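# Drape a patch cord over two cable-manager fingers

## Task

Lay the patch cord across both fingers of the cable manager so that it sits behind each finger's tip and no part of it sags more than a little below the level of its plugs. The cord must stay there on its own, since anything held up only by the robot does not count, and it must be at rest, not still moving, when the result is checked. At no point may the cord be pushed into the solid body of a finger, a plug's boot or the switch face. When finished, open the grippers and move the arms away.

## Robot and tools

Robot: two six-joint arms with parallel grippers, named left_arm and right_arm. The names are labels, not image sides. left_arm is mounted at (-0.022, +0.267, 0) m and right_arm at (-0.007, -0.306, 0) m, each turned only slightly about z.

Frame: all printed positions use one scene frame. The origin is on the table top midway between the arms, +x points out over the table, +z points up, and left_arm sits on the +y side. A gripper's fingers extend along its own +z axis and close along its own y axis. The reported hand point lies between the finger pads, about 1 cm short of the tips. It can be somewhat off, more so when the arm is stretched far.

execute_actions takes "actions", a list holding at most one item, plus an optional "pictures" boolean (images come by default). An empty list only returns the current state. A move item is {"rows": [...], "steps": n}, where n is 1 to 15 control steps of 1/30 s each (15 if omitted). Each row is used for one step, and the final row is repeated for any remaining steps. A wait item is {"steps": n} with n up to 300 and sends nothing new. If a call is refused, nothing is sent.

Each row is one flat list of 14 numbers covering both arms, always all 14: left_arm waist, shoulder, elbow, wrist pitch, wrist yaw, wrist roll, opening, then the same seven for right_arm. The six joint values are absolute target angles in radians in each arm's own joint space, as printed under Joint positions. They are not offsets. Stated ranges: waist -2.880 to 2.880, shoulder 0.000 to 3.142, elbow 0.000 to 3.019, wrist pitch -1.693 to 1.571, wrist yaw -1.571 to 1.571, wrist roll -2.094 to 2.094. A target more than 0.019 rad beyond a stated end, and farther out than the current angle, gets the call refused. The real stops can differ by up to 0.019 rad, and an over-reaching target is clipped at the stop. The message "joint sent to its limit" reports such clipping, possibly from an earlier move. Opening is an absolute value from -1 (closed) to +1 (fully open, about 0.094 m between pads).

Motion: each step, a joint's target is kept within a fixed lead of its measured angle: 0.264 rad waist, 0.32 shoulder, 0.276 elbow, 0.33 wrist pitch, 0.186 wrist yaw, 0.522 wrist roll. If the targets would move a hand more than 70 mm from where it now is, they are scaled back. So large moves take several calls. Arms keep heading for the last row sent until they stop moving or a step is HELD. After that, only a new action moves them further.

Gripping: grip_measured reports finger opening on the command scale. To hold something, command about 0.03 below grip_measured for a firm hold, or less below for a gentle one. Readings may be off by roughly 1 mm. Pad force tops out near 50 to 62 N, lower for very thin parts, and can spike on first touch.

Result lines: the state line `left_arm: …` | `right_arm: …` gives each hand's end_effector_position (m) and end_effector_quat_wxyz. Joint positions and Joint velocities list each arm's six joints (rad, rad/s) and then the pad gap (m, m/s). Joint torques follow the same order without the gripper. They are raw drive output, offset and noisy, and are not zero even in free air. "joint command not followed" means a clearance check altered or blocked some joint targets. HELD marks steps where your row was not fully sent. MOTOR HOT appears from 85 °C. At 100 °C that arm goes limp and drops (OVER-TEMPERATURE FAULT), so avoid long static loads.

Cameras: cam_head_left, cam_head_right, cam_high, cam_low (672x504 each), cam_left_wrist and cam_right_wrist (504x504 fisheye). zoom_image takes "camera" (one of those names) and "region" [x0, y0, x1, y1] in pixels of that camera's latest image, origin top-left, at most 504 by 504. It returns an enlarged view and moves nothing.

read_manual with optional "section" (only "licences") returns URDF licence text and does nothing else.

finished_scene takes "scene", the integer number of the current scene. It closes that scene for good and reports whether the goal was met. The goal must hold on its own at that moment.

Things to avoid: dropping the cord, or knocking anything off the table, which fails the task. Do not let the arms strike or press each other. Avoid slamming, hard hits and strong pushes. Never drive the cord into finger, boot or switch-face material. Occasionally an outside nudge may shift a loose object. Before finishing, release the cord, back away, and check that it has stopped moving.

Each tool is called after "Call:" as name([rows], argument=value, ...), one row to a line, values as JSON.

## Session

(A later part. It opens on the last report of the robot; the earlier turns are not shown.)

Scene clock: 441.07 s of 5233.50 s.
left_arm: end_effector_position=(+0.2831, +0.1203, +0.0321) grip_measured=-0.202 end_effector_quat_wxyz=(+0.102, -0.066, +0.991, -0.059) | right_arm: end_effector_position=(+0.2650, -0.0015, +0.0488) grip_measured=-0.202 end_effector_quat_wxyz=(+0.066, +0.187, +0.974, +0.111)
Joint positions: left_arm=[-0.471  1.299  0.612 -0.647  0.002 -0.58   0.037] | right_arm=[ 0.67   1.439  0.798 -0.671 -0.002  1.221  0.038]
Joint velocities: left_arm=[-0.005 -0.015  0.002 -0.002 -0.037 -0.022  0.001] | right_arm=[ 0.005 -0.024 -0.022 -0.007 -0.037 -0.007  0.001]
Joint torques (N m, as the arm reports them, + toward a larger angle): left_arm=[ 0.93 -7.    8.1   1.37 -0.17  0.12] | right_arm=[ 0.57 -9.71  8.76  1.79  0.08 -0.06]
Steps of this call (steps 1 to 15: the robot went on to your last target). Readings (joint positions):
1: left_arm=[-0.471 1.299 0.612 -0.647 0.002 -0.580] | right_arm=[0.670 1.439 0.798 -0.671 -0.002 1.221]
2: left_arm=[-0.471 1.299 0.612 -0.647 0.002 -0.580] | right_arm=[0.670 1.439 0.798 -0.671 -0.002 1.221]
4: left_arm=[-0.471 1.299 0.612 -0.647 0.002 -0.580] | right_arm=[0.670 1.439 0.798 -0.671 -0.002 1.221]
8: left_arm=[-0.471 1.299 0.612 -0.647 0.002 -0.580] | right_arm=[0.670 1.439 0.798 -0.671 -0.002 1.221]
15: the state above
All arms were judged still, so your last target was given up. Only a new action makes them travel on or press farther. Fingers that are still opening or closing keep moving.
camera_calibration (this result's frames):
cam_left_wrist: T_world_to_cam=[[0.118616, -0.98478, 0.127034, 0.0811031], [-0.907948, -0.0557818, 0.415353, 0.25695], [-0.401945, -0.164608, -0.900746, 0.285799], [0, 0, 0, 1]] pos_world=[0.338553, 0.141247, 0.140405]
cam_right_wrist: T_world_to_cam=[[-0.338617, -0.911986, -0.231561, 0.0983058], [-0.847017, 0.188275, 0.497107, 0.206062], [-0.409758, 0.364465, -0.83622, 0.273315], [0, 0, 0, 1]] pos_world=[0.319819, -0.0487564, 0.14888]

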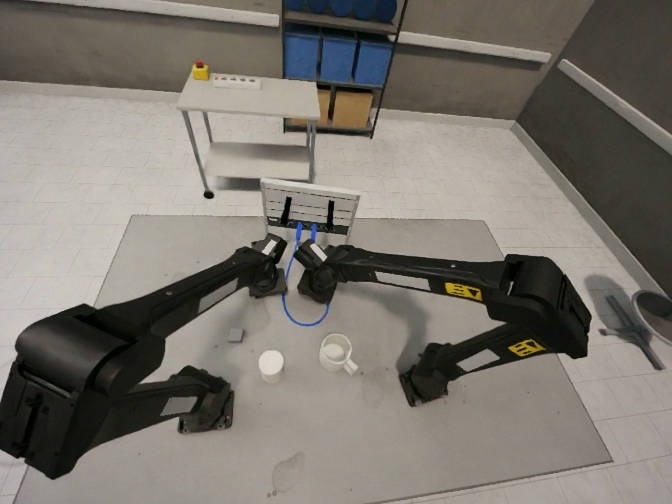

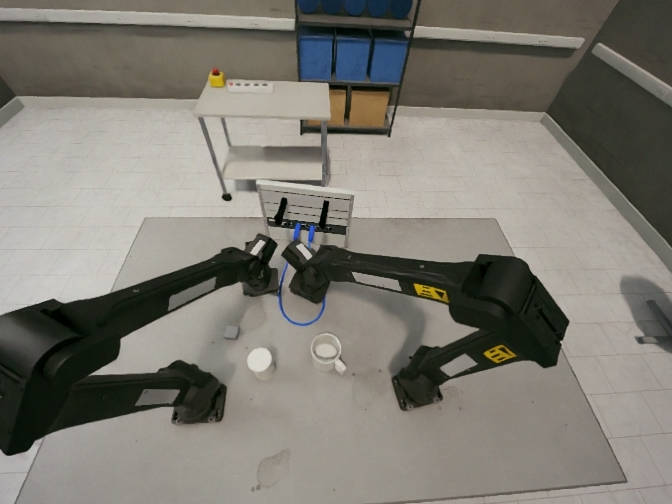

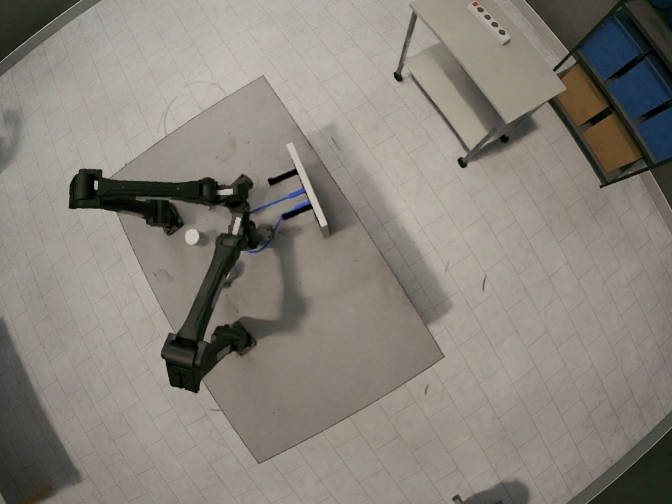

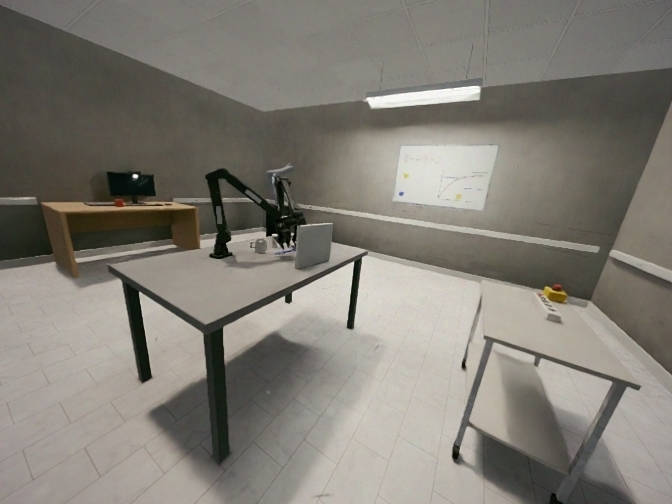

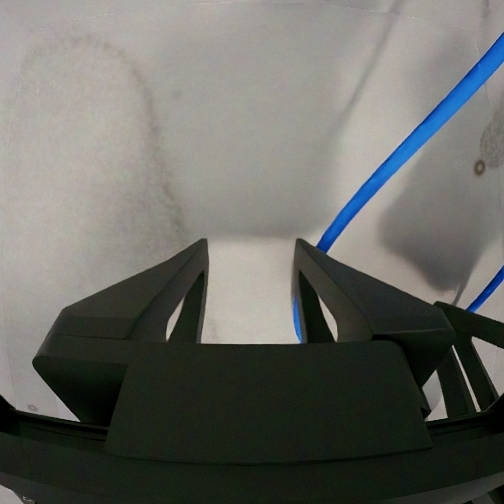

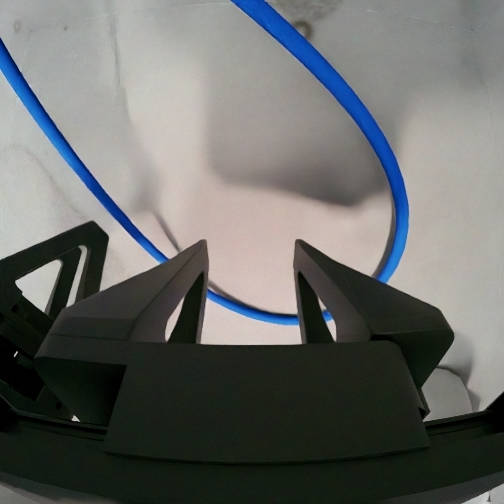

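Call:
execute_actions([
  {"rows":[[-0.50,1.32,0.68,-0.66,0,-0.57,-0.2,0.63,1.39,0.76,-0.65,0,1.05,-0.2],[-0.50,1.32,0.68,-0.66,0,-0.57,-0.2,0.63,1.39,0.76,-0.65,0,1.05,-0.2],[-0.54,1.34,0.72,-0.66,0,-0.58,-0.2,0.59,1.34,0.71,-0.64,0,0.9,-0.2],[-0.54,1.34,0.72,-0.66,0,-0.58,-0.2,0.59,1.34,0.71,-0.64,0,0.9,-0.2],[-0.58,1.36,0.73,-0.65,0,-0.59,-0.2,0.545,1.305,0.65,-0.63,0,0.72,-0.2]],"steps":15},
], pictures=false)

Call:
execute_actions([
  {"steps":20},
])

Scene clock: 480.50 s of 5233.50 s.
left_arm: end_effector_position=(+0.2937, +0.0724, +0.0423) grip_measured=-0.202 end_effector_quat_wxyz=(+0.109, -0.014, +0.992, -0.070) | right_arm: end_effector_position=(+0.2627, -0.0750, +0.0433) grip_measured=-0.202 end_effector_quat_wxyz=(+0.098, +0.026, +0.991, +0.088)
Joint positions: left_arm=[-0.576  1.354  0.691 -0.649  0.001 -0.58   0.037] | right_arm=[ 0.538  1.306  0.649 -0.648  0.001  0.762  0.038]
Joint velocities: left_arm=[-0.005 -0.005  0.017 -0.012 -0.051  0.051 -0.   ] | right_arm=[ 0.015 -0.005  0.012 -0.007 -0.037 -0.242 -0.001]
Joint torques (N m, as the arm reports them, + toward a larger angle): left_arm=[-0.28 -8.32 10.72  0.82 -0.15 -0.04] | right_arm=[ 0.87 -8.88  8.57  2.03  0.   -0.01]
A step of this action was HELD (marked below), so the robot has no last target. An arm can still carry out its HELD step.
Steps of this call (steps 1 to 90: nothing new was sent; then 35.93 s passed at rest; steps 91 to 105: all 15 steps of this action). Readings (joint positions):
91: left_arm=[-0.472 1.300 0.614 -0.648 0.002 -0.580] | right_arm=[0.667 1.437 0.795 -0.669 -0.002 1.194]
92: left_arm=[-0.475 1.303 0.619 -0.649 0.002 -0.580] | right_arm=[0.661 1.432 0.788 -0.667 -0.002 1.167]
94: left_arm=[-0.493 1.316 0.640 -0.652 0.001 -0.580] | right_arm=[0.634 1.404 0.756 -0.658 -0.002 1.078]
95: left_arm=[-0.502 1.321 0.648 -0.650 0.001 -0.580] | right_arm=[0.613 1.383 0.730 -0.653 -0.002 1.014] HELD
98: left_arm=[-0.521 1.327 0.654 -0.649 0.001 -0.580] | right_arm=[0.547 1.320 0.662 -0.649 0.001 0.876]
105: the state above
joint command not followed: on one or more control steps a check withheld the commanded joint targets of the left arm, and it was not sent them on those steps.
cause: the commanded joint targets would bring a part of the robot too close to another arm (this arm's wrist (the part past joint 4) and the other arm's wrist (the part past joint 4)); next, command targets that bring no part of the robot closer to that arm.

Scene clock: 481.17 s of 5233.50 s.
left_arm: end_effector_position=(+0.2937, +0.0724, +0.0423) grip_measured=-0.202 end_effector_quat_wxyz=(+0.109, -0.014, +0.992, -0.070) | right_arm: end_effector_position=(+0.2626, -0.0749, +0.0433) grip_measured=-0.202 end_effector_quat_wxyz=(+0.100, +0.011, +0.991, +0.087)
Joint positions: left_arm=[-0.576  1.354  0.691 -0.649  0.001 -0.58   0.037] | right_arm=[ 0.539  1.306  0.649 -0.648  0.001  0.732  0.038]
Joint velocities: left_arm=[-0.015  0.005  0.012 -0.002 -0.022 -0.051 -0.   ] | right_arm=[-0.005  0.005 -0.007 -0.012  0.022  0.022  0.001]
Joint torques (N m, as the arm reports them, + toward a larger angle): left_arm=[-0.44 -7.42 10.96  0.8  -0.12 -0.03] | right_arm=[ 1.1  -8.73  8.52  1.91 -0.01 -0.1 ]
Steps of this call (steps 1 to 20: nothing new was sent). Readings (joint positions):
1: left_arm=[-0.576 1.354 0.691 -0.649 0.001 -0.580] | right_arm=[0.539 1.306 0.649 -0.648 0.001 0.756]
2: left_arm=[-0.576 1.354 0.691 -0.649 0.001 -0.580] | right_arm=[0.539 1.306 0.649 -0.648 0.001 0.751]
4: left_arm=[-0.576 1.354 0.691 -0.649 0.001 -0.580] | right_arm=[0.539 1.306 0.649 -0.648 0.001 0.744]
8: left_arm=[-0.576 1.354 0.691 -0.649 0.001 -0.580] | right_arm=[0.539 1.306 0.649 -0.648 0.001 0.737]
20: the state above
camera_calibration (this result's frames):
cam_left_wrist: T_world_to_cam=[[0.012831, -0.990301, 0.138341, 0.0623839], [-0.916956, 0.043524, 0.396608, 0.255893], [-0.398783, -0.131942, -0.907504, 0.288306], [0, 0, 0, 1]] pos_world=[0.348814, 0.0886809, 0.151519]
cam_right_wrist: T_world_to_cam=[[0.00696789, -0.986437, -0.163992, -0.0699918], [-0.910114, -0.0742009, 0.40766, 0.221336], [-0.414299, 0.146411, -0.898287, 0.282033], [0, 0, 0, 1]] pos_world=[0.318775, -0.0939119, 0.151639]

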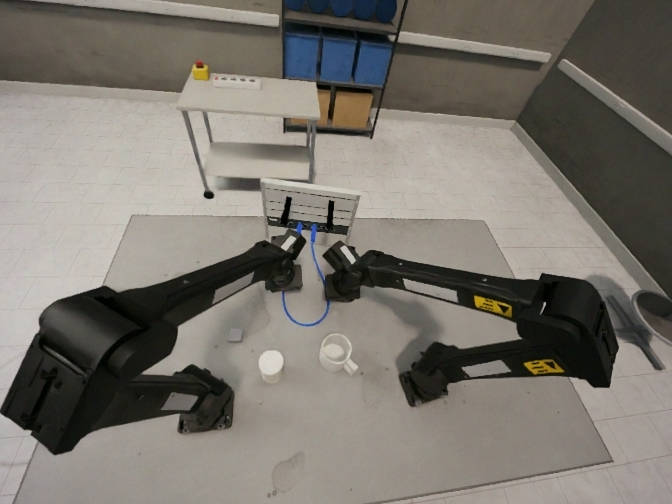

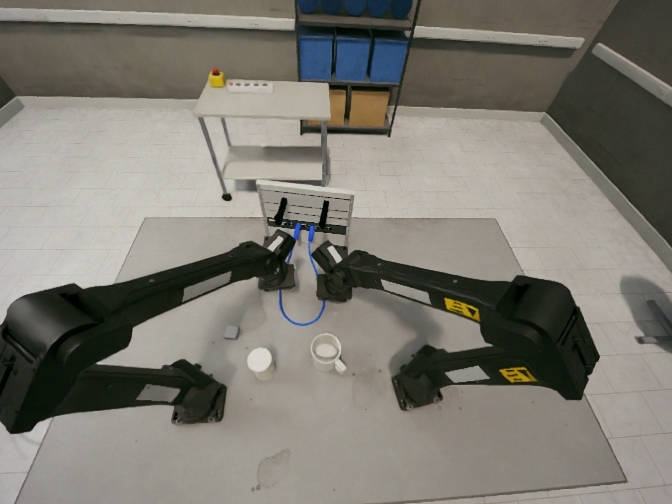

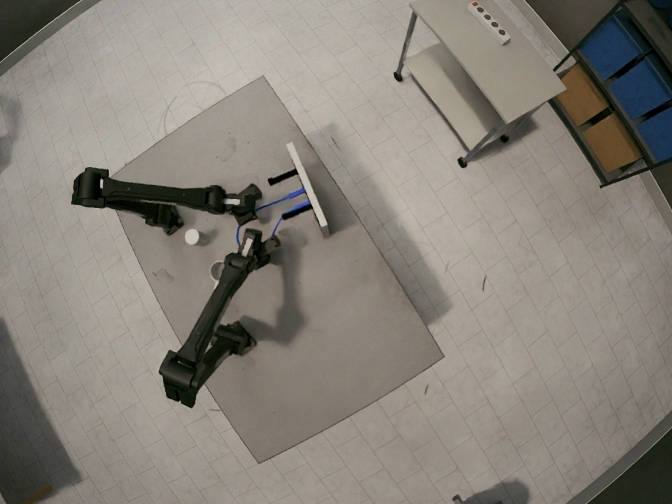

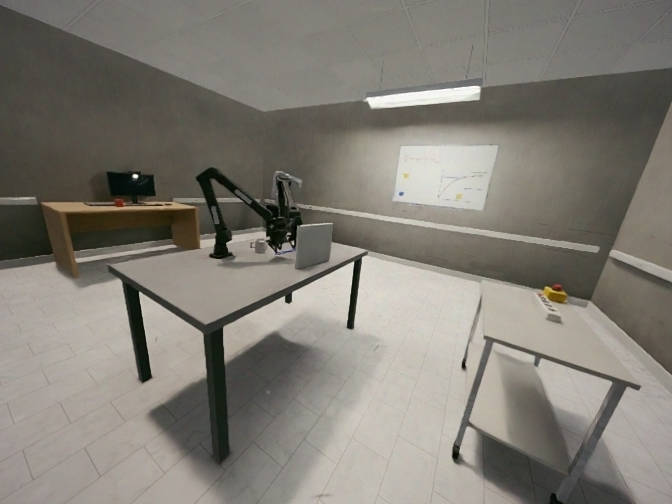

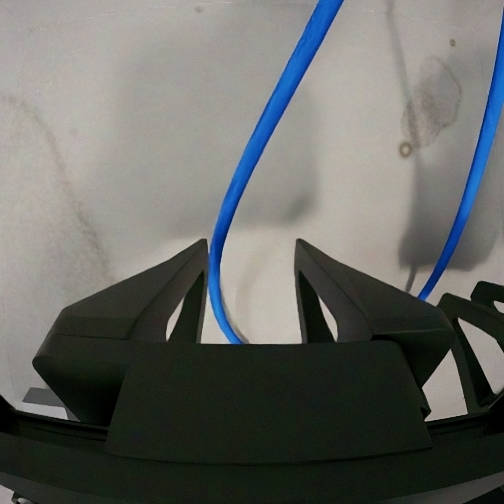

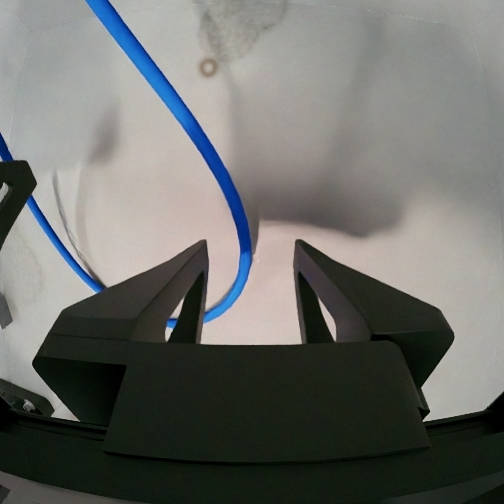

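Call:
execute_actions([
  {"rows":[[-0.572,1.36,0.66,-0.61,0,-0.59,-0.2,0.555,1.33,0.64,-0.60,0,0.72,-0.2],[-0.572,1.36,0.66,-0.61,0,-0.59,-0.2,0.555,1.33,0.64,-0.60,0,0.72,-0.2],[-0.572,1.36,0.63,-0.57,0,-0.59,-0.2,0.555,1.355,0.625,-0.56,0,0.72,-0.2],[-0.572,1.36,0.63,-0.57,0,-0.59,-0.2,0.555,1.355,0.625,-0.56,0,0.72,-0.2],[-0.572,1.36,0.60,-0.535,0,-0.59,-0.2,0.555,1.38,0.615,-0.52,0,0.72,-0.2]],"steps":15},
])

Scene clock: 493.50 s of 5233.50 s.
left_arm: end_effector_position=(+0.2738, +0.0847, +0.0147) grip_measured=-0.202 end_effector_quat_wxyz=(+0.109, -0.014, +0.991, -0.070) | right_arm: end_effector_position=(+0.2634, -0.0691, +0.0162) grip_measured=-0.202 end_effector_quat_wxyz=(+0.102, +0.005, +0.991, +0.090)
Joint positions: left_arm=[-0.576  1.355  0.597 -0.554  0.001 -0.58   0.037] | right_arm=[ 0.549  1.378  0.622 -0.543  0.001  0.731  0.038]
Joint velocities: left_arm=[-0.005 -0.015 -0.007 -0.012 -0.051 -0.022  0.   ] | right_arm=[-0.005 -0.005 -0.007  0.032 -0.022  0.007 -0.001]
Joint torques (N m, as the arm reports them, + toward a larger angle): left_arm=[-0.01 -7.47  7.58  1.58 -0.13 -0.02] | right_arm=[ 1.14 -8.75  7.36  1.97 -0.01 -0.06]
Steps of this call (steps 1 to 90: nothing new was sent; then 8.83 s passed at rest; steps 91 to 105: all 15 steps of this action). Readings (joint positions):
91: left_arm=[-0.576 1.354 0.688 -0.643 0.001 -0.580] | right_arm=[0.539 1.307 0.649 -0.643 0.001 0.732]
92: left_arm=[-0.576 1.354 0.683 -0.635 0.001 -0.580] | right_arm=[0.541 1.309 0.649 -0.636 0.001 0.732]
94: left_arm=[-0.576 1.354 0.660 -0.605 0.001 -0.580] | right_arm=[0.546 1.318 0.646 -0.603 0.001 0.731]
98: left_arm=[-0.576 1.355 0.606 -0.563 0.001 -0.580] | right_arm=[0.549 1.361 0.632 -0.548 0.001 0.731]
105: the state above
camera_calibration (this result's frames):
cam_left_wrist: T_world_to_cam=[[0.012786, -0.990274, 0.138543, 0.0785835], [-0.917084, 0.0436033, 0.396302, 0.248088], [-0.398488, -0.132123, -0.907607, 0.256899], [0, 0, 0, 1]] pos_world=[0.328884, 0.100944, 0.123958]
cam_right_wrist: T_world_to_cam=[[0.0193849, -0.985656, -0.167652, -0.0718651], [-0.911115, -0.0864627, 0.402982, 0.233096], [-0.411697, 0.144938, -0.899721, 0.256433], [0, 0, 0, 1]] pos_world=[0.319343, -0.087847, 0.124737]

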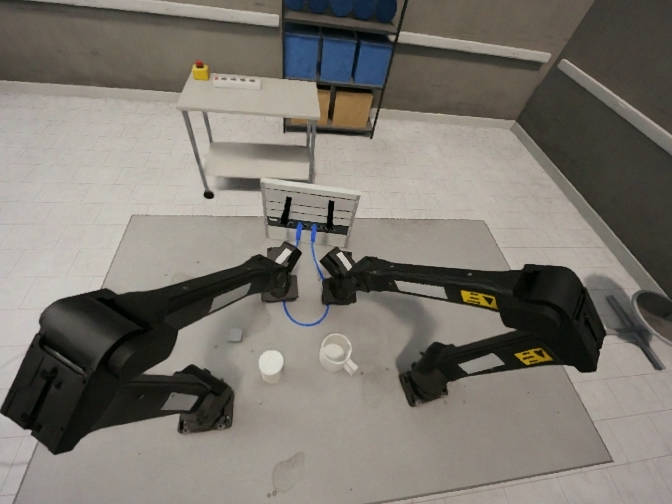

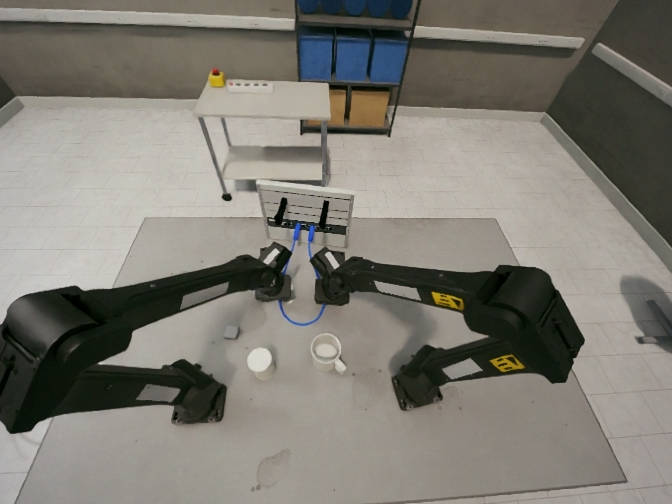

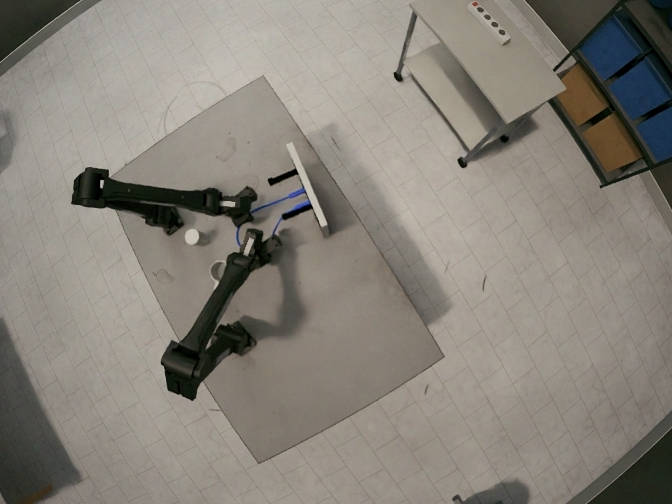

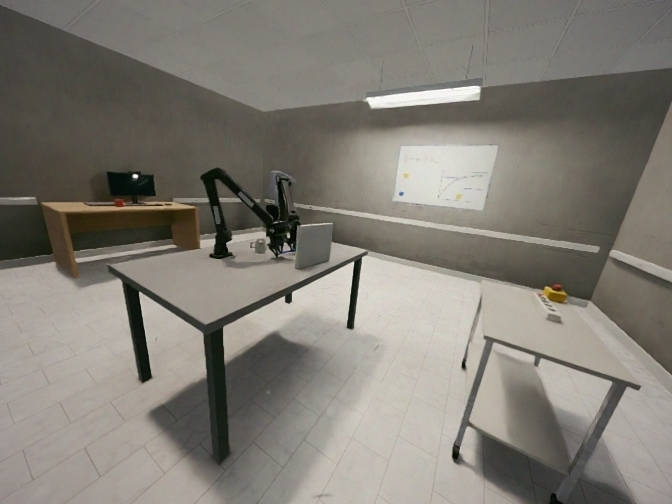

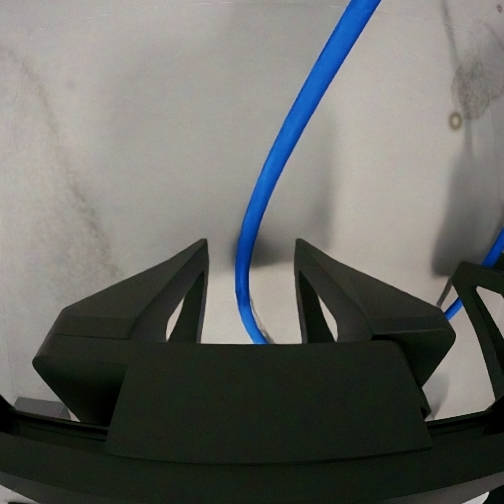

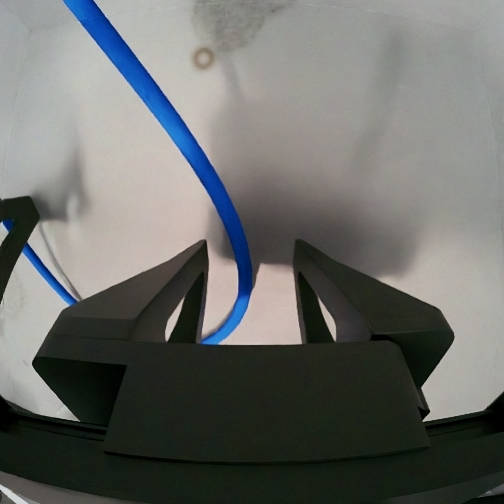

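Lower ~6 mm more via shoulder, then close.

Call:
execute_actions([
  {"rows":[[-0.572,1.375,0.60,-0.535,0,-0.59,-0.2,0.555,1.40,0.615,-0.52,0,0.72,-0.2],[-0.572,1.375,0.60,-0.535,0,-0.59,-0.2,0.555,1.40,0.615,-0.52,0,0.72,-0.2],[-0.572,1.375,0.60,-0.535,0,-0.59,-0.2,0.555,1.40,0.615,-0.52,0,0.72,-0.2],[-0.572,1.375,0.60,-0.535,0,-0.59,-0.2,0.555,1.40,0.615,-0.52,0,0.72,-0.2],[-0.572,1.375,0.60,-0.535,0,-0.59,-0.2,0.555,1.40,0.615,-0.52,0,0.72,-0.2],[-0.572,1.375,0.60,-0.535,0,-0.59,-0.2,0.555,1.40,0.615,-0.52,0,0.72,-0.2],[-0.572,1.375,0.60,-0.535,0,-0.59,-0.935,0.555,1.40,0.615,-0.52,0,0.72,-0.935]],"steps":15},
], pictures=false)

Call:
execute_actions([
  {"steps":10},
], pictures=false)

Scene clock: 505.50 s of 5233.50 s.
left_arm: end_effector_position=(+0.2729, +0.0852, +0.0113) grip_measured=-0.910 end_effector_quat_wxyz=(+0.105, -0.014, +0.992, -0.067) | right_arm: end_effector_position=(+0.2630, -0.0695, +0.0135) grip_measured=-0.913 end_effector_quat_wxyz=(+0.099, +0.005, +0.991, +0.087)
Joint positions: left_arm=[-0.576  1.365  0.597 -0.552  0.001 -0.58   0.004] | right_arm=[ 0.549  1.386  0.622 -0.542  0.001  0.731  0.004]
Joint velocities: left_arm=[-0.005  0.015 -0.012 -0.002  0.007 -0.066 -0.   ] | right_arm=[-0.005 -0.015  0.032 -0.022  0.051  0.037 -0.   ]
Joint torques (N m, as the arm reports them, + toward a larger angle): left_arm=[ 0.08 -6.91  7.46  1.46 -0.14 -0.04] | right_arm=[ 0.94 -8.12  7.43  1.95  0.02 -0.1 ]
Steps of this call (steps 1 to 15: the robot went on to your last target; steps 16 to 90: nothing new was sent; then 8.50 s passed at rest; steps 91 to 105: all 15 steps of this action). Readings (joint positions):
91: left_arm=[-0.576 1.356 0.597 -0.553 0.001 -0.580] | right_arm=[0.549 1.378 0.622 -0.542 0.001 0.731]
92: left_arm=[-0.576 1.357 0.597 -0.552 0.001 -0.580] | right_arm=[0.549 1.380 0.622 -0.542 0.001 0.731]
94: left_arm=[-0.576 1.361 0.597 -0.552 0.001 -0.580] | right_arm=[0.549 1.382 0.622 -0.542 0.001 0.731]
98: left_arm=[-0.576 1.365 0.597 -0.552 0.001 -0.580] | right_arm=[0.549 1.386 0.622 -0.542 0.001 0.731]
105: the state above

Scene clock: 505.83 s of 5233.50 s.
left_arm: end_effector_position=(+0.2729, +0.0852, +0.0113) grip_measured=-0.910 end_effector_quat_wxyz=(+0.105, -0.014, +0.992, -0.067) | right_arm: end_effector_position=(+0.2630, -0.0695, +0.0135) grip_measured=-0.913 end_effector_quat_wxyz=(+0.099, +0.005, +0.991, +0.087)
Joint positions: left_arm=[-0.576  1.365  0.597 -0.552  0.001 -0.58   0.004] | right_arm=[ 0.549  1.386  0.622 -0.542  0.001  0.731  0.004]
Joint velocities: left_arm=[-0.015 -0.005  0.012 -0.007 -0.007  0.051 -0.   ] | right_arm=[-0.005 -0.005  0.002  0.002  0.007 -0.007 -0.   ]
Joint torques (N m, as the arm reports them, + toward a larger angle): left_arm=[ 0.04 -6.85  7.38  1.45 -0.13 -0.04] | right_arm=[ 0.45 -7.89  7.03  1.97 -0.05 -0.06]
Steps of this call (steps 1 to 10: the robot went on to your last target). Readings (joint positions):
1: left_arm=[-0.576 1.365 0.597 -0.552 0.001 -0.580] | right_arm=[0.549 1.386 0.622 -0.542 0.001 0.731]
2: left_arm=[-0.576 1.365 0.597 -0.552 0.001 -0.580] | right_arm=[0.549 1.386 0.622 -0.542 0.001 0.731]
4: left_arm=[-0.576 1.365 0.597 -0.552 0.001 -0.580] | right_arm=[0.549 1.386 0.622 -0.542 0.001 0.731]
8: left_arm=[-0.576 1.365 0.597 -0.552 0.001 -0.580] | right_arm=[0.549 1.386 0.622 -0.542 0.001 0.731]
10: the state above

Both gripped. Ramp to A, then B.

Call:
execute_actions([
  {"rows":[[-0.56,1.365,0.63,-0.57,0,-0.61,-0.935,0.55,1.39,0.645,-0.555,0,0.78,-0.935],[-0.545,1.358,0.655,-0.605,0,-0.625,-0.935,0.547,1.386,0.675,-0.59,0,0.84,-0.935],[-0.53,1.35,0.68,-0.64,0,-0.64,-0.935,0.543,1.382,0.705,-0.625,0,0.90,-0.935],[-0.515,1.344,0.705,-0.675,0,-0.655,-0.935,0.539,1.378,0.735,-0.66,0,0.96,-0.935],[-0.50,1.338,0.73,-0.71,0,-0.67,-0.935,0.535,1.374,0.765,-0.695,0,1.02,-0.935],[-0.485,1.33,0.755,-0.745,0,-0.69,-0.935,0.531,1.37,0.795,-0.73,0,1.08,-0.935],[-0.47,1.323,0.78,-0.78,0,-0.705,-0.935,0.527,1.366,0.825,-0.765,0,1.14,-0.935],[-0.455,1.316,0.81,-0.815,0,-0.72,-0.935,0.523,1.362,0.855,-0.80,0,1.20,-0.935],[-0.44,1.31,0.835,-0.85,0,-0.74,-0.935,0.519,1.358,0.885,-0.835,0,1.27,-0.935],[-0.425,1.303,0.86,-0.88,0,-0.755,-0.935,0.515,1.354,0.915,-0.87,0,1.33,-0.935],[-0.41,1.296,0.89,-0.91,0,-0.77,-0.935,0.511,1.35,0.94,-0.905,0,1.40,-0.935],[-0.39,1.289,0.915,-0.944,0,-0.79,-0.935,0.508,1.347,0.968,-0.94,0,1.46,-0.935]],"steps":15},
], pictures=false)

Call:
execute_actions([
  {"rows":[[-0.387,1.295,0.95,-0.97,0,-0.845,-0.935,0.497,1.347,1.0,-0.967,0,1.51,-0.935],[-0.383,1.30,0.985,-1.0,0,-0.90,-0.935,0.487,1.348,1.03,-0.993,0,1.555,-0.935],[-0.38,1.308,1.02,-1.025,0,-0.955,-0.935,0.476,1.348,1.06,-1.02,0,1.60,-0.935],[-0.377,1.314,1.05,-1.05,0,-1.01,-0.935,0.465,1.348,1.09,-1.047,0,1.65,-0.935],[-0.373,1.32,1.085,-1.075,0,-1.065,-0.935,0.455,1.349,1.12,-1.073,0,1.70,-0.935],[-0.37,1.327,1.12,-1.10,0,-1.12,-0.935,0.444,1.349,1.15,-1.10,0,1.745,-0.935],[-0.367,1.333,1.15,-1.13,0,-1.175,-0.935,0.433,1.349,1.18,-1.127,0,1.79,-0.935],[-0.363,1.34,1.185,-1.155,0,-1.23,-0.935,0.423,1.35,1.21,-1.153,0,1.84,-0.935],[-0.36,1.346,1.22,-1.18,0,-1.285,-0.935,0.412,1.35,1.24,-1.18,0,1.89,-0.935],[-0.357,1.352,1.255,-1.21,0,-1.34,-0.935,0.401,1.35,1.27,-1.207,0,1.935,-0.935],[-0.353,1.358,1.29,-1.235,0,-1.395,-0.935,0.39,1.351,1.30,-1.233,0,1.98,-0.935],[-0.35,1.365,1.32,-1.26,0,-1.45,-0.935,0.38,1.351,1.328,-1.26,0,2.03,-0.935]],"steps":15},
], pictures=false)

Call:
execute_actions([
  {"steps":25},
])

Call:
zoom_image(camera="cam_head_left", region=[220, 160, 400, 295])

Scene clock: 534.23 s of 5233.50 s.
left_arm: end_effector_position=(+0.3436, +0.1247, +0.1221) grip_measured=-0.910 end_effector_quat_wxyz=(+0.103, -0.185, +0.975, -0.065) | right_arm: end_effector_position=(+0.3061, -0.0506, +0.1041) grip_measured=-0.914 end_effector_quat_wxyz=(+0.055, +0.310, +0.945, +0.084)
Joint positions: left_arm=[-0.395  1.291  0.88  -0.916  0.    -0.745  0.004] | right_arm=[ 0.514  1.37   0.909 -0.908  0.001  1.32   0.004]
Joint velocities: left_arm=[ 0.19  -0.239  0.32  -0.154 -0.081 -0.227  0.   ] | right_arm=[-0.063 -0.2    0.369 -0.183  0.022  0.828 -0.   ]
Joint torques (N m, as the arm reports them, + toward a larger angle): left_arm=[-1.31 -6.36  9.95 -0.05 -0.13 -0.03] | right_arm=[  0.82 -10.87  12.45   0.37  -0.01   0.12]
Steps of this call (steps 1 to 15: the robot went on to your last target; steps 16 to 90: nothing new was sent; then 24.90 s passed at rest; steps 91 to 105: all 15 steps of this action). Readings (joint positions):
91: left_arm=[-0.576 1.365 0.597 -0.553 0.001 -0.583] | right_arm=[0.549 1.386 0.622 -0.542 0.001 0.737]
92: left_arm=[-0.575 1.365 0.600 -0.562 0.001 -0.588] | right_arm=[0.549 1.386 0.622 -0.548 0.001 0.753]
94: left_arm=[-0.562 1.365 0.620 -0.609 0.001 -0.604] | right_arm=[0.549 1.386 0.637 -0.589 0.002 0.810]
98: left_arm=[-0.501 1.351 0.706 -0.743 0.001 -0.653] | right_arm=[0.539 1.386 0.727 -0.723 0.001 0.985]
105: the state above

Scene clock: 534.73 s of 5233.50 s.
left_arm: end_effector_position=(+0.3991, +0.1106, +0.2346) grip_measured=-0.910 end_effector_quat_wxyz=(+0.073, -0.465, +0.878, -0.091) | right_arm: end_effector_position=(+0.3752, -0.0706, +0.2417) grip_measured=-0.914 end_effector_quat_wxyz=(+0.042, +0.624, +0.772, +0.117)
Joint positions: left_arm=[-0.374  1.369  1.26  -1.228  0.013 -1.326  0.004] | right_arm=[ 0.381  1.357  1.266 -1.229  0.001  1.913  0.004]
Joint velocities: left_arm=[-0.005  0.112  0.037 -0.129 -0.095 -0.74   0.001] | right_arm=[-0.112 -0.024  0.393 -0.11  -0.007  0.667 -0.   ]
Joint torques (N m, as the arm reports them, + toward a larger angle): left_arm=[  1.8  -10.14  13.78  -0.17  -0.61  -0.09] | right_arm=[  2.27 -11.13  13.62   0.16   0.08   0.16]
Steps of this call (steps 1 to 15: all 15 steps of this action). Readings (joint positions):
1: left_arm=[-0.390 1.285 0.893 -0.926 0.000 -0.761] | right_arm=[0.512 1.364 0.922 -0.920 0.001 1.355]
2: left_arm=[-0.389 1.283 0.907 -0.946 0.000 -0.785] | right_arm=[0.509 1.361 0.936 -0.938 0.001 1.391]
4: left_arm=[-0.389 1.289 0.947 -0.996 0.000 -0.850] | right_arm=[0.497 1.359 0.971 -0.988 0.001 1.471]
8: left_arm=[-0.386 1.322 1.070 -1.097 0.000 -1.023] | right_arm=[0.452 1.359 1.070 -1.088 0.001 1.637]
15: the state above

Scene clock: 535.57 s of 5233.50 s.
left_arm: end_effector_position=(+0.3964, +0.1128, +0.2300) grip_measured=-0.910 end_effector_quat_wxyz=(+0.061, -0.514, +0.852, -0.084) | right_arm: end_effector_position=(+0.3761, -0.0703, +0.2444) grip_measured=-0.914 end_effector_quat_wxyz=(+0.033, +0.663, +0.738, +0.118)
Joint positions: left_arm=[-0.373  1.378  1.261 -1.246  0.01  -1.435  0.004] | right_arm=[ 0.38   1.361  1.277 -1.24  -0.003  2.016  0.004]
Joint velocities: left_arm=[-0.005 -0.015 -0.017 -0.022 -0.007 -0.022  0.   ] | right_arm=[-0.005 -0.005 -0.012  0.017  0.007  0.022 -0.001]
Joint torques (N m, as the arm reports them, + toward a larger angle): left_arm=[  1.72 -10.88  14.02   0.12  -0.49  -0.07] | right_arm=[  0.24 -12.33  14.71   0.07   0.18   0.15]
Steps of this call (steps 1 to 25: the robot went on to your last target). Readings (joint positions):
1: left_arm=[-0.374 1.372 1.261 -1.233 0.013 -1.348] | right_arm=[0.379 1.357 1.275 -1.231 -0.001 1.934]
2: left_arm=[-0.374 1.376 1.261 -1.239 0.012 -1.366] | right_arm=[0.378 1.357 1.277 -1.231 -0.002 1.950]
4: left_arm=[-0.374 1.378 1.261 -1.244 0.010 -1.391] | right_arm=[0.380 1.361 1.277 -1.238 -0.003 1.974]
8: left_arm=[-0.373 1.378 1.261 -1.246 0.010 -1.418] | right_arm=[0.380 1.361 1.277 -1.240 -0.003 1.999]
25: the state above
camera_calibration (this result's frames):
cam_left_wrist: T_world_to_cam=[[0.86468, -0.459359, 0.203267, -0.33748], [-0.487273, -0.668727, 0.561578, 0.145926], [-0.122036, -0.584632, -0.802068, 0.422036], [0, 0, 0, 1]] pos_world=[0.414422, 0.189296, 0.325152]
cam_right_wrist: T_world_to_cam=[[-0.971612, -0.105635, -0.211688, 0.408364], [-0.221364, 0.721657, 0.655903, -0.0207926], [0.0834798, 0.684143, -0.724555, 0.317198], [0, 0, 0, 1]] pos_world=[0.365689, -0.158866, 0.329911]

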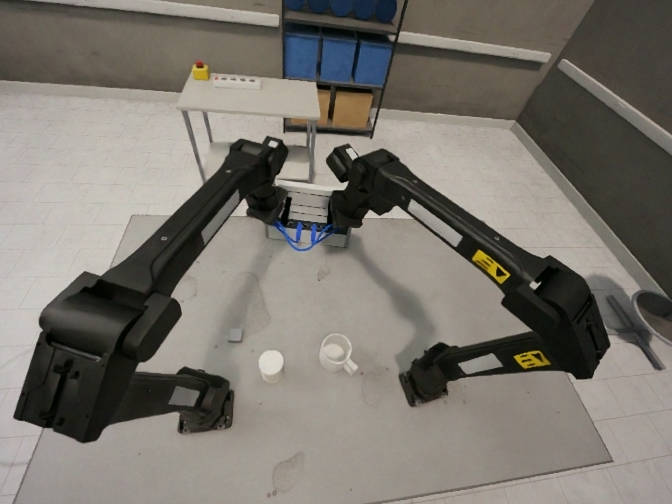

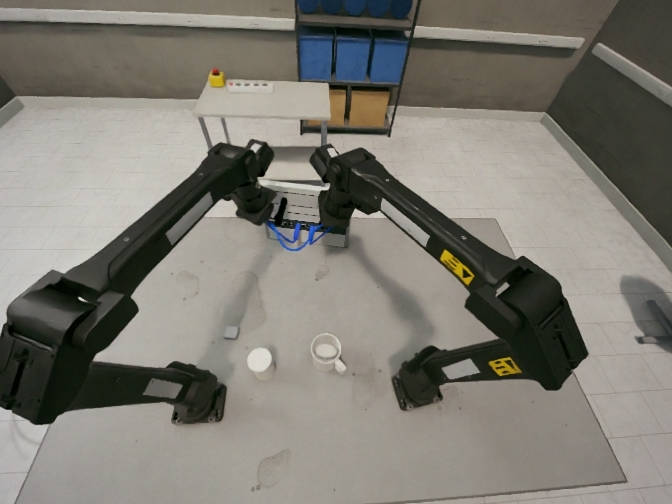

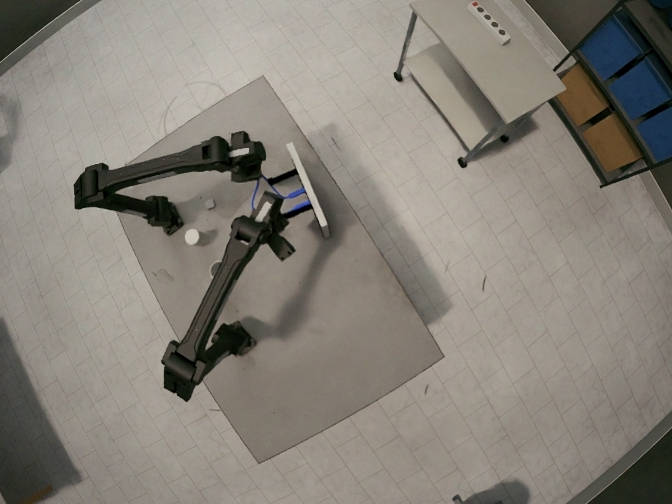

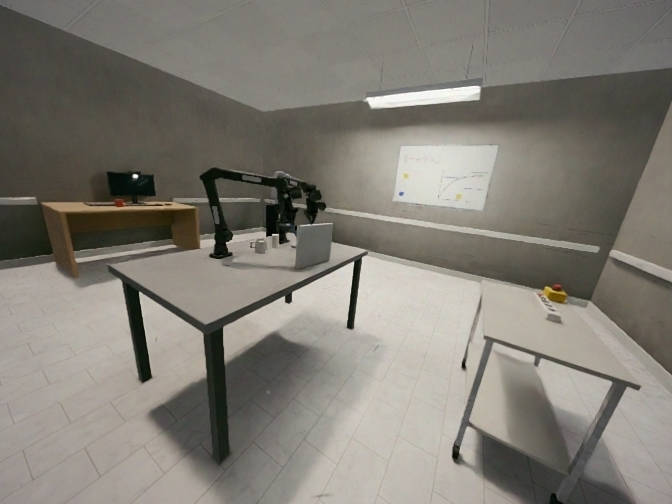

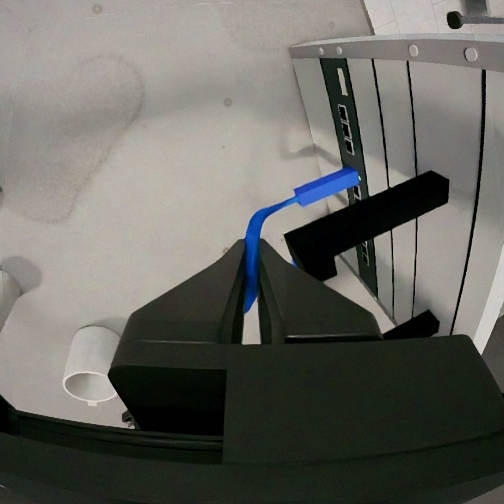

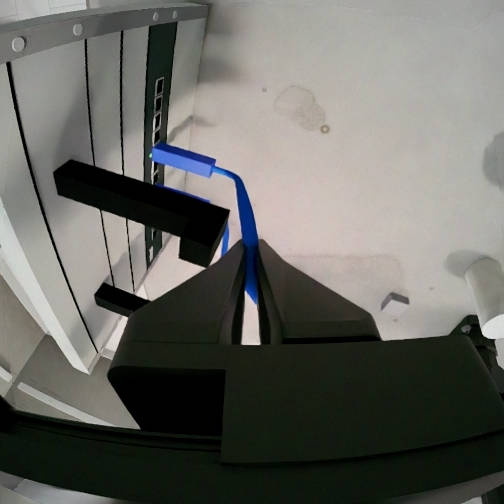

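Region (220, 160, 400, 295) of cam_head_left's 672x504 image, scaled by 2.800, with more detail than that image has; it fills the top 378 rows of this view, and the rest is white.

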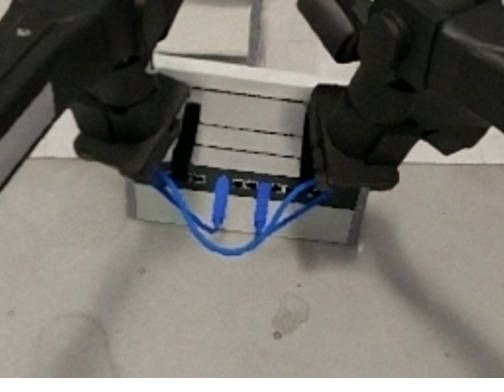

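Call:
execute_actions([
  {"rows":[[-0.375,1.37,1.22,-1.2,0,-1.38,-0.935,0.39,1.355,1.24,-1.21,0,1.95,-0.935],[-0.38,1.36,1.18,-1.17,0,-1.31,-0.935,0.405,1.355,1.205,-1.18,0,1.89,-0.935],[-0.385,1.35,1.14,-1.14,0,-1.24,-0.935,0.42,1.355,1.17,-1.145,0,1.83,-0.935],[-0.39,1.34,1.10,-1.11,0,-1.17,-0.935,0.435,1.355,1.135,-1.11,0,1.77,-0.935],[-0.395,1.33,1.06,-1.08,0,-1.10,-0.935,0.45,1.355,1.10,-1.075,0,1.71,-0.935],[-0.40,1.32,1.02,-1.05,0,-1.03,-0.935,0.465,1.355,1.065,-1.04,0,1.65,-0.935],[-0.405,1.31,0.98,-1.01,0,-0.96,-0.935,0.48,1.355,1.03,-1.005,0,1.59,-0.935],[-0.41,1.30,0.94,-0.97,0,-0.89,-0.935,0.495,1.355,0.995,-0.97,0,1.52,-0.935],[-0.42,1.30,0.90,-0.93,0,-0.82,-0.935,0.508,1.355,0.96,-0.94,0,1.46,-0.935],[-0.44,1.31,0.86,-0.88,0,-0.79,-0.935,0.515,1.36,0.92,-0.89,0,1.37,-0.935],[-0.46,1.32,0.82,-0.83,0,-0.76,-0.935,0.52,1.365,0.88,-0.84,0,1.28,-0.935],[-0.48,1.33,0.78,-0.78,0,-0.73,-0.935,0.525,1.37,0.84,-0.79,0,1.19,-0.935],[-0.50,1.34,0.74,-0.73,0,-0.70,-0.935,0.53,1.375,0.80,-0.74,0,1.10,-0.935],[-0.52,1.35,0.70,-0.68,0,-0.67,-0.935,0.535,1.38,0.76,-0.69,0,1.01,-0.935],[-0.54,1.355,0.67,-0.63,0,-0.64,-0.935,0.54,1.38,0.72,-0.64,0,0.92,-0.935]],"steps":15},
], pictures=false)

Call:
execute_actions([
  {"rows":[[-0.555,1.36,0.64,-0.59,0,-0.61,-0.935,0.545,1.38,0.68,-0.59,0,0.82,-0.935],[-0.565,1.36,0.615,-0.55,0,-0.59,-0.935,0.55,1.38,0.64,-0.54,0,0.72,-0.935],[-0.565,1.36,0.615,-0.55,0,-0.59,-0.935,0.55,1.38,0.64,-0.54,0,0.72,-0.935],[-0.565,1.36,0.615,-0.55,0,-0.59,-0.935,0.55,1.38,0.64,-0.54,0,0.72,-0.935],[-0.565,1.36,0.615,-0.55,0,-0.59,-0.935,0.55,1.38,0.64,-0.54,0,0.72,-0.935],[-0.565,1.36,0.615,-0.55,0,-0.59,-0.935,0.55,1.38,0.64,-0.54,0,0.72,-0.935],[-0.565,1.36,0.615,-0.55,0,-0.59,-0.935,0.55,1.38,0.64,-0.54,0,0.72,-0.935],[-0.565,1.36,0.615,-0.55,0,-0.59,-0.935,0.55,1.38,0.64,-0.54,0,0.72,-0.935],[-0.565,1.36,0.615,-0.55,0,-0.59,-0.935,0.55,1.38,0.64,-0.54,0,0.72,-0.935],[-0.565,1.36,0.615,-0.55,0,-0.59,-0.935,0.55,1.38,0.64,-0.54,0,0.72,-0.935],[-0.565,1.36,0.615,-0.55,0,-0.59,-0.935,0.55,1.38,0.64,-0.54,0,0.72,-0.935],[-0.565,1.36,0.615,-0.55,0,-0.59,-0.2,0.55,1.38,0.64,-0.54,0,0.72,-0.2]],"steps":15},
], pictures=false)

Call:
execute_actions([
  {"rows":[[-0.565,1.27,0.615,-0.64,0,-0.59,-0.2,0.55,1.29,0.64,-0.63,0,0.72,-0.2]],"steps":15},
], pictures=false)

Call:
execute_actions([
  {"steps":30},
])

Scene clock: 562.67 s of 5233.50 s.
left_arm: end_effector_position=(+0.3087, +0.1030, +0.0603) grip_measured=-0.910 end_effector_quat_wxyz=(+0.093, -0.172, +0.978, -0.069) | right_arm: end_effector_position=(+0.2902, -0.0517, +0.0706) grip_measured=-0.913 end_effector_quat_wxyz=(+0.067, +0.272, +0.954, +0.103)
Joint positions: left_arm=[-0.484  1.328  0.731 -0.741 -0.    -0.808  0.004] | right_arm=[ 0.536  1.362  0.792 -0.755 -0.001  1.263  0.004]
Joint velocities: left_arm=[-0.718  0.249 -1.048  1.404 -0.007  1.077 -0.001] | right_arm=[ 0.044  0.073 -1.101  1.419  0.022 -2.19  -0.   ]
Joint torques (N m, as the arm reports them, + toward a larger angle): left_arm=[-2.03 -7.49  8.14  0.94 -0.13  0.14] | right_arm=[ 0.04 -8.93  8.39  1.7   0.07 -0.01]
Steps of this call (steps 1 to 15: the robot went on to your last target; steps 16 to 100: nothing new was sent; then 23.27 s passed at rest; steps 101 to 115: all 15 steps of this action). Readings (joint positions):
101: left_arm=[-0.373 1.378 1.254 -1.237 0.009 -1.428] | right_arm=[0.380 1.361 1.272 -1.236 -0.003 2.007]
102: left_arm=[-0.373 1.373 1.238 -1.218 0.008 -1.408] | right_arm=[0.383 1.361 1.261 -1.223 -0.003 1.987]
104: left_arm=[-0.373 1.359 1.178 -1.167 0.004 -1.341] | right_arm=[0.396 1.357 1.213 -1.175 -0.002 1.925]
108: left_arm=[-0.382 1.323 1.010 -1.053 0.001 -1.137] | right_arm=[0.457 1.357 1.066 -1.051 -0.001 1.744]
115: the state above

Scene clock: 563.17 s of 5233.50 s.
left_arm: end_effector_position=(+0.2785, +0.0858, +0.0159) grip_measured=-0.214 end_effector_quat_wxyz=(+0.105, -0.033, +0.992, -0.068) | right_arm: end_effector_position=(+0.2649, -0.0703, +0.0171) grip_measured=-0.214 end_effector_quat_wxyz=(+0.097, +0.017, +0.991, +0.086)
Joint positions: left_arm=[-0.567  1.365  0.613 -0.567 -0.001 -0.609  0.037] | right_arm=[ 0.544  1.382  0.632 -0.561  0.002  0.751  0.037]
Joint velocities: left_arm=[ 0.005 -0.005 -0.007 -0.002 -0.022  0.066  0.024] | right_arm=[-0.005 -0.015  0.007  0.002  0.037 -0.081  0.024]
Joint torques (N m, as the arm reports them, + toward a larger angle): left_arm=[-0.18 -8.35  7.57  1.48 -0.06  0.1 ] | right_arm=[ 0.62 -9.35  8.55  2.04  0.01 -0.07]
Steps of this call (steps 1 to 15: all 15 steps of this action). Readings (joint positions):
1: left_arm=[-0.509 1.338 0.695 -0.694 -0.000 -0.771] | right_arm=[0.538 1.365 0.753 -0.705 -0.001 1.180]
2: left_arm=[-0.531 1.348 0.661 -0.651 -0.000 -0.737] | right_arm=[0.539 1.367 0.712 -0.655 -0.001 1.093]
4: left_arm=[-0.562 1.364 0.616 -0.601 -0.000 -0.687] | right_arm=[0.542 1.374 0.653 -0.600 -0.001 0.962]
8: left_arm=[-0.567 1.365 0.613 -0.567 -0.001 -0.636] | right_arm=[0.544 1.382 0.632 -0.562 0.002 0.824]
15: the state above

Scene clock: 563.67 s of 5233.50 s.
left_arm: end_effector_position=(+0.2745, +0.0882, +0.0454) grip_measured=-0.202 end_effector_quat_wxyz=(+0.124, -0.029, +0.989, -0.079) | right_arm: end_effector_position=(+0.2624, -0.0725, +0.0449) grip_measured=-0.202 end_effector_quat_wxyz=(+0.112, +0.008, +0.989, +0.098)
Joint positions: left_arm=[-0.567  1.26   0.61  -0.626 -0.001 -0.602  0.037] | right_arm=[ 0.544  1.289  0.632 -0.614  0.002  0.732  0.038]
Joint velocities: left_arm=[-0.005 -0.005 -0.007 -0.017 -0.051 -0.022  0.001] | right_arm=[-0.005  0.005 -0.037 -0.017 -0.051  0.022 -0.   ]
Joint torques (N m, as the arm reports them, + toward a larger angle): left_arm=[-0.11 -6.18  8.21  0.25 -0.05  0.11] | right_arm=[ 1.08 -8.    9.19  0.37 -0.05 -0.11]
Steps of this call (steps 1 to 15: all 15 steps of this action). Readings (joint positions):
1: left_arm=[-0.567 1.358 0.613 -0.579 -0.001 -0.607] | right_arm=[0.544 1.377 0.632 -0.572 0.002 0.747]
2: left_arm=[-0.567 1.343 0.611 -0.599 -0.001 -0.606] | right_arm=[0.544 1.366 0.632 -0.589 0.002 0.743]
4: left_arm=[-0.567 1.302 0.610 -0.620 -0.001 -0.605] | right_arm=[0.544 1.334 0.632 -0.608 0.002 0.739]
8: left_arm=[-0.567 1.259 0.610 -0.624 -0.001 -0.603] | right_arm=[0.544 1.291 0.632 -0.612 0.002 0.734]
15: the state above

Scene clock: 564.67 s of 5233.50 s.
left_arm: end_effector_position=(+0.2745, +0.0882, +0.0454) grip_measured=-0.202 end_effector_quat_wxyz=(+0.124, -0.029, +0.989, -0.079) | right_arm: end_effector_position=(+0.2624, -0.0725, +0.0449) grip_measured=-0.202 end_effector_quat_wxyz=(+0.113, +0.008, +0.989, +0.098)
Joint positions: left_arm=[-0.567  1.26   0.61  -0.626 -0.001 -0.602  0.037] | right_arm=[ 0.544  1.289  0.632 -0.614  0.002  0.731  0.038]
Joint velocities: left_arm=[ 0.005 -0.005  0.002  0.007  0.007 -0.022 -0.001] | right_arm=[-0.015  0.005  0.007  0.002  0.022 -0.051 -0.   ]
Joint torques (N m, as the arm reports them, + toward a larger angle): left_arm=[-0.23 -6.01  8.27  0.39 -0.06  0.14] | right_arm=[ 1.38 -7.98  9.35  0.53 -0.03 -0.04]
Steps of this call (steps 1 to 15: the robot went on to your last target; steps 16 to 30: nothing new was sent). Readings (joint positions):
1: left_arm=[-0.567 1.260 0.610 -0.626 -0.001 -0.602] | right_arm=[0.544 1.289 0.632 -0.614 0.002 0.732]
2: left_arm=[-0.567 1.260 0.610 -0.626 -0.001 -0.602] | right_arm=[0.544 1.289 0.632 -0.614 0.002 0.732]
4: left_arm=[-0.567 1.260 0.610 -0.626 -0.001 -0.602] | right_arm=[0.544 1.289 0.632 -0.614 0.002 0.732]
8: left_arm=[-0.567 1.260 0.610 -0.626 -0.001 -0.602] | right_arm=[0.544 1.289 0.632 -0.614 0.002 0.731]
30: the state above
All arms were judged still, so your last target was given up. Only a new action makes them travel on or press farther. Fingers that are still opening or closing keep moving.
camera_calibration (this result's frames):
cam_left_wrist: T_world_to_cam=[[0.0380594, -0.986238, 0.160894, 0.0694722], [-0.928905, 0.0244348, 0.369511, 0.242611], [-0.368357, -0.163519, -0.915191, 0.280351], [0, 0, 0, 1]] pos_world=[0.325987, 0.108431, 0.155749]
cam_right_wrist: T_world_to_cam=[[0.0177529, -0.982563, -0.185078, -0.0689744], [-0.920096, -0.0884967, 0.381564, 0.223477], [-0.39129, 0.163516, -0.905624, 0.27859], [0, 0, 0, 1]] pos_world=[0.315855, -0.0935488, 0.154262]

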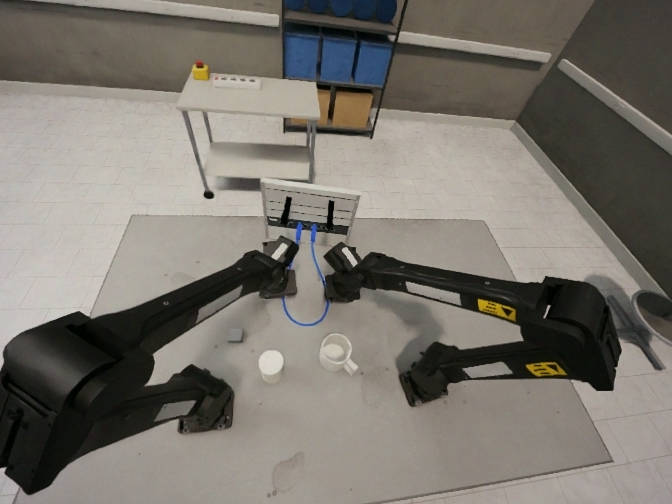

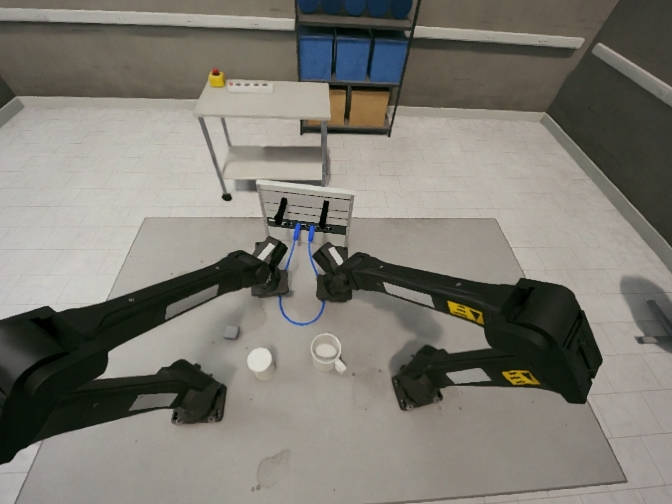

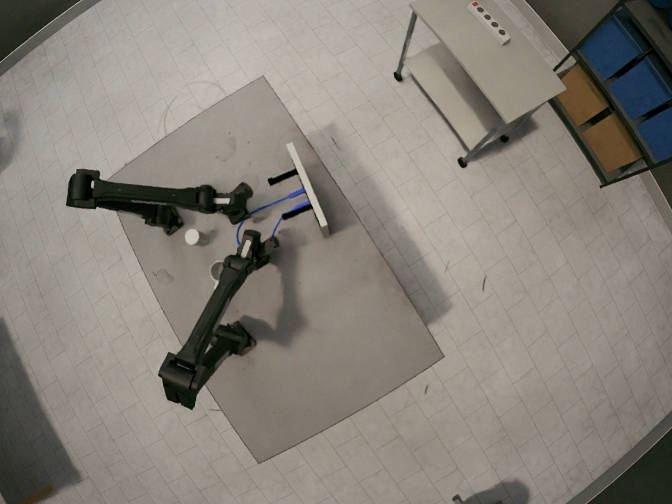

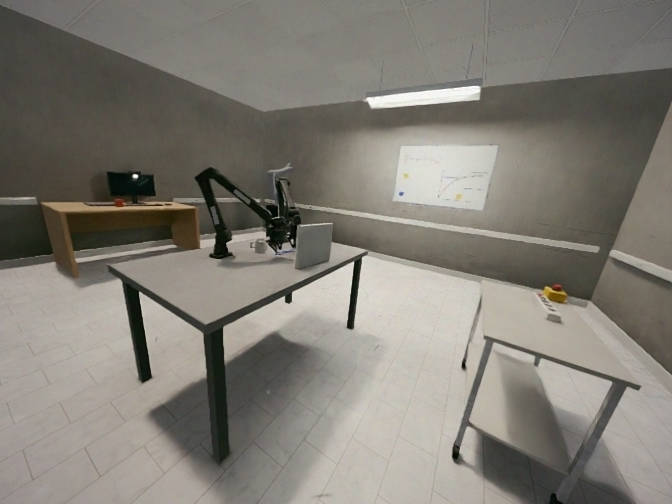

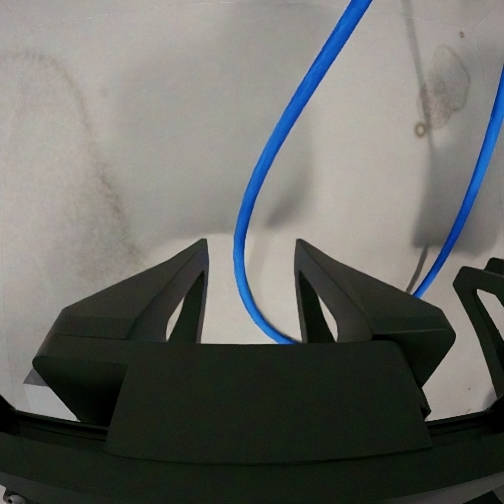

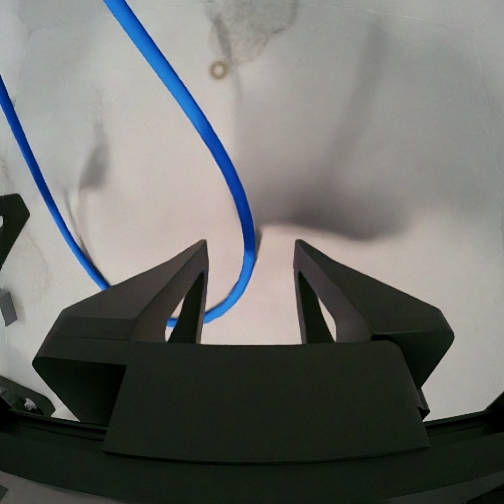

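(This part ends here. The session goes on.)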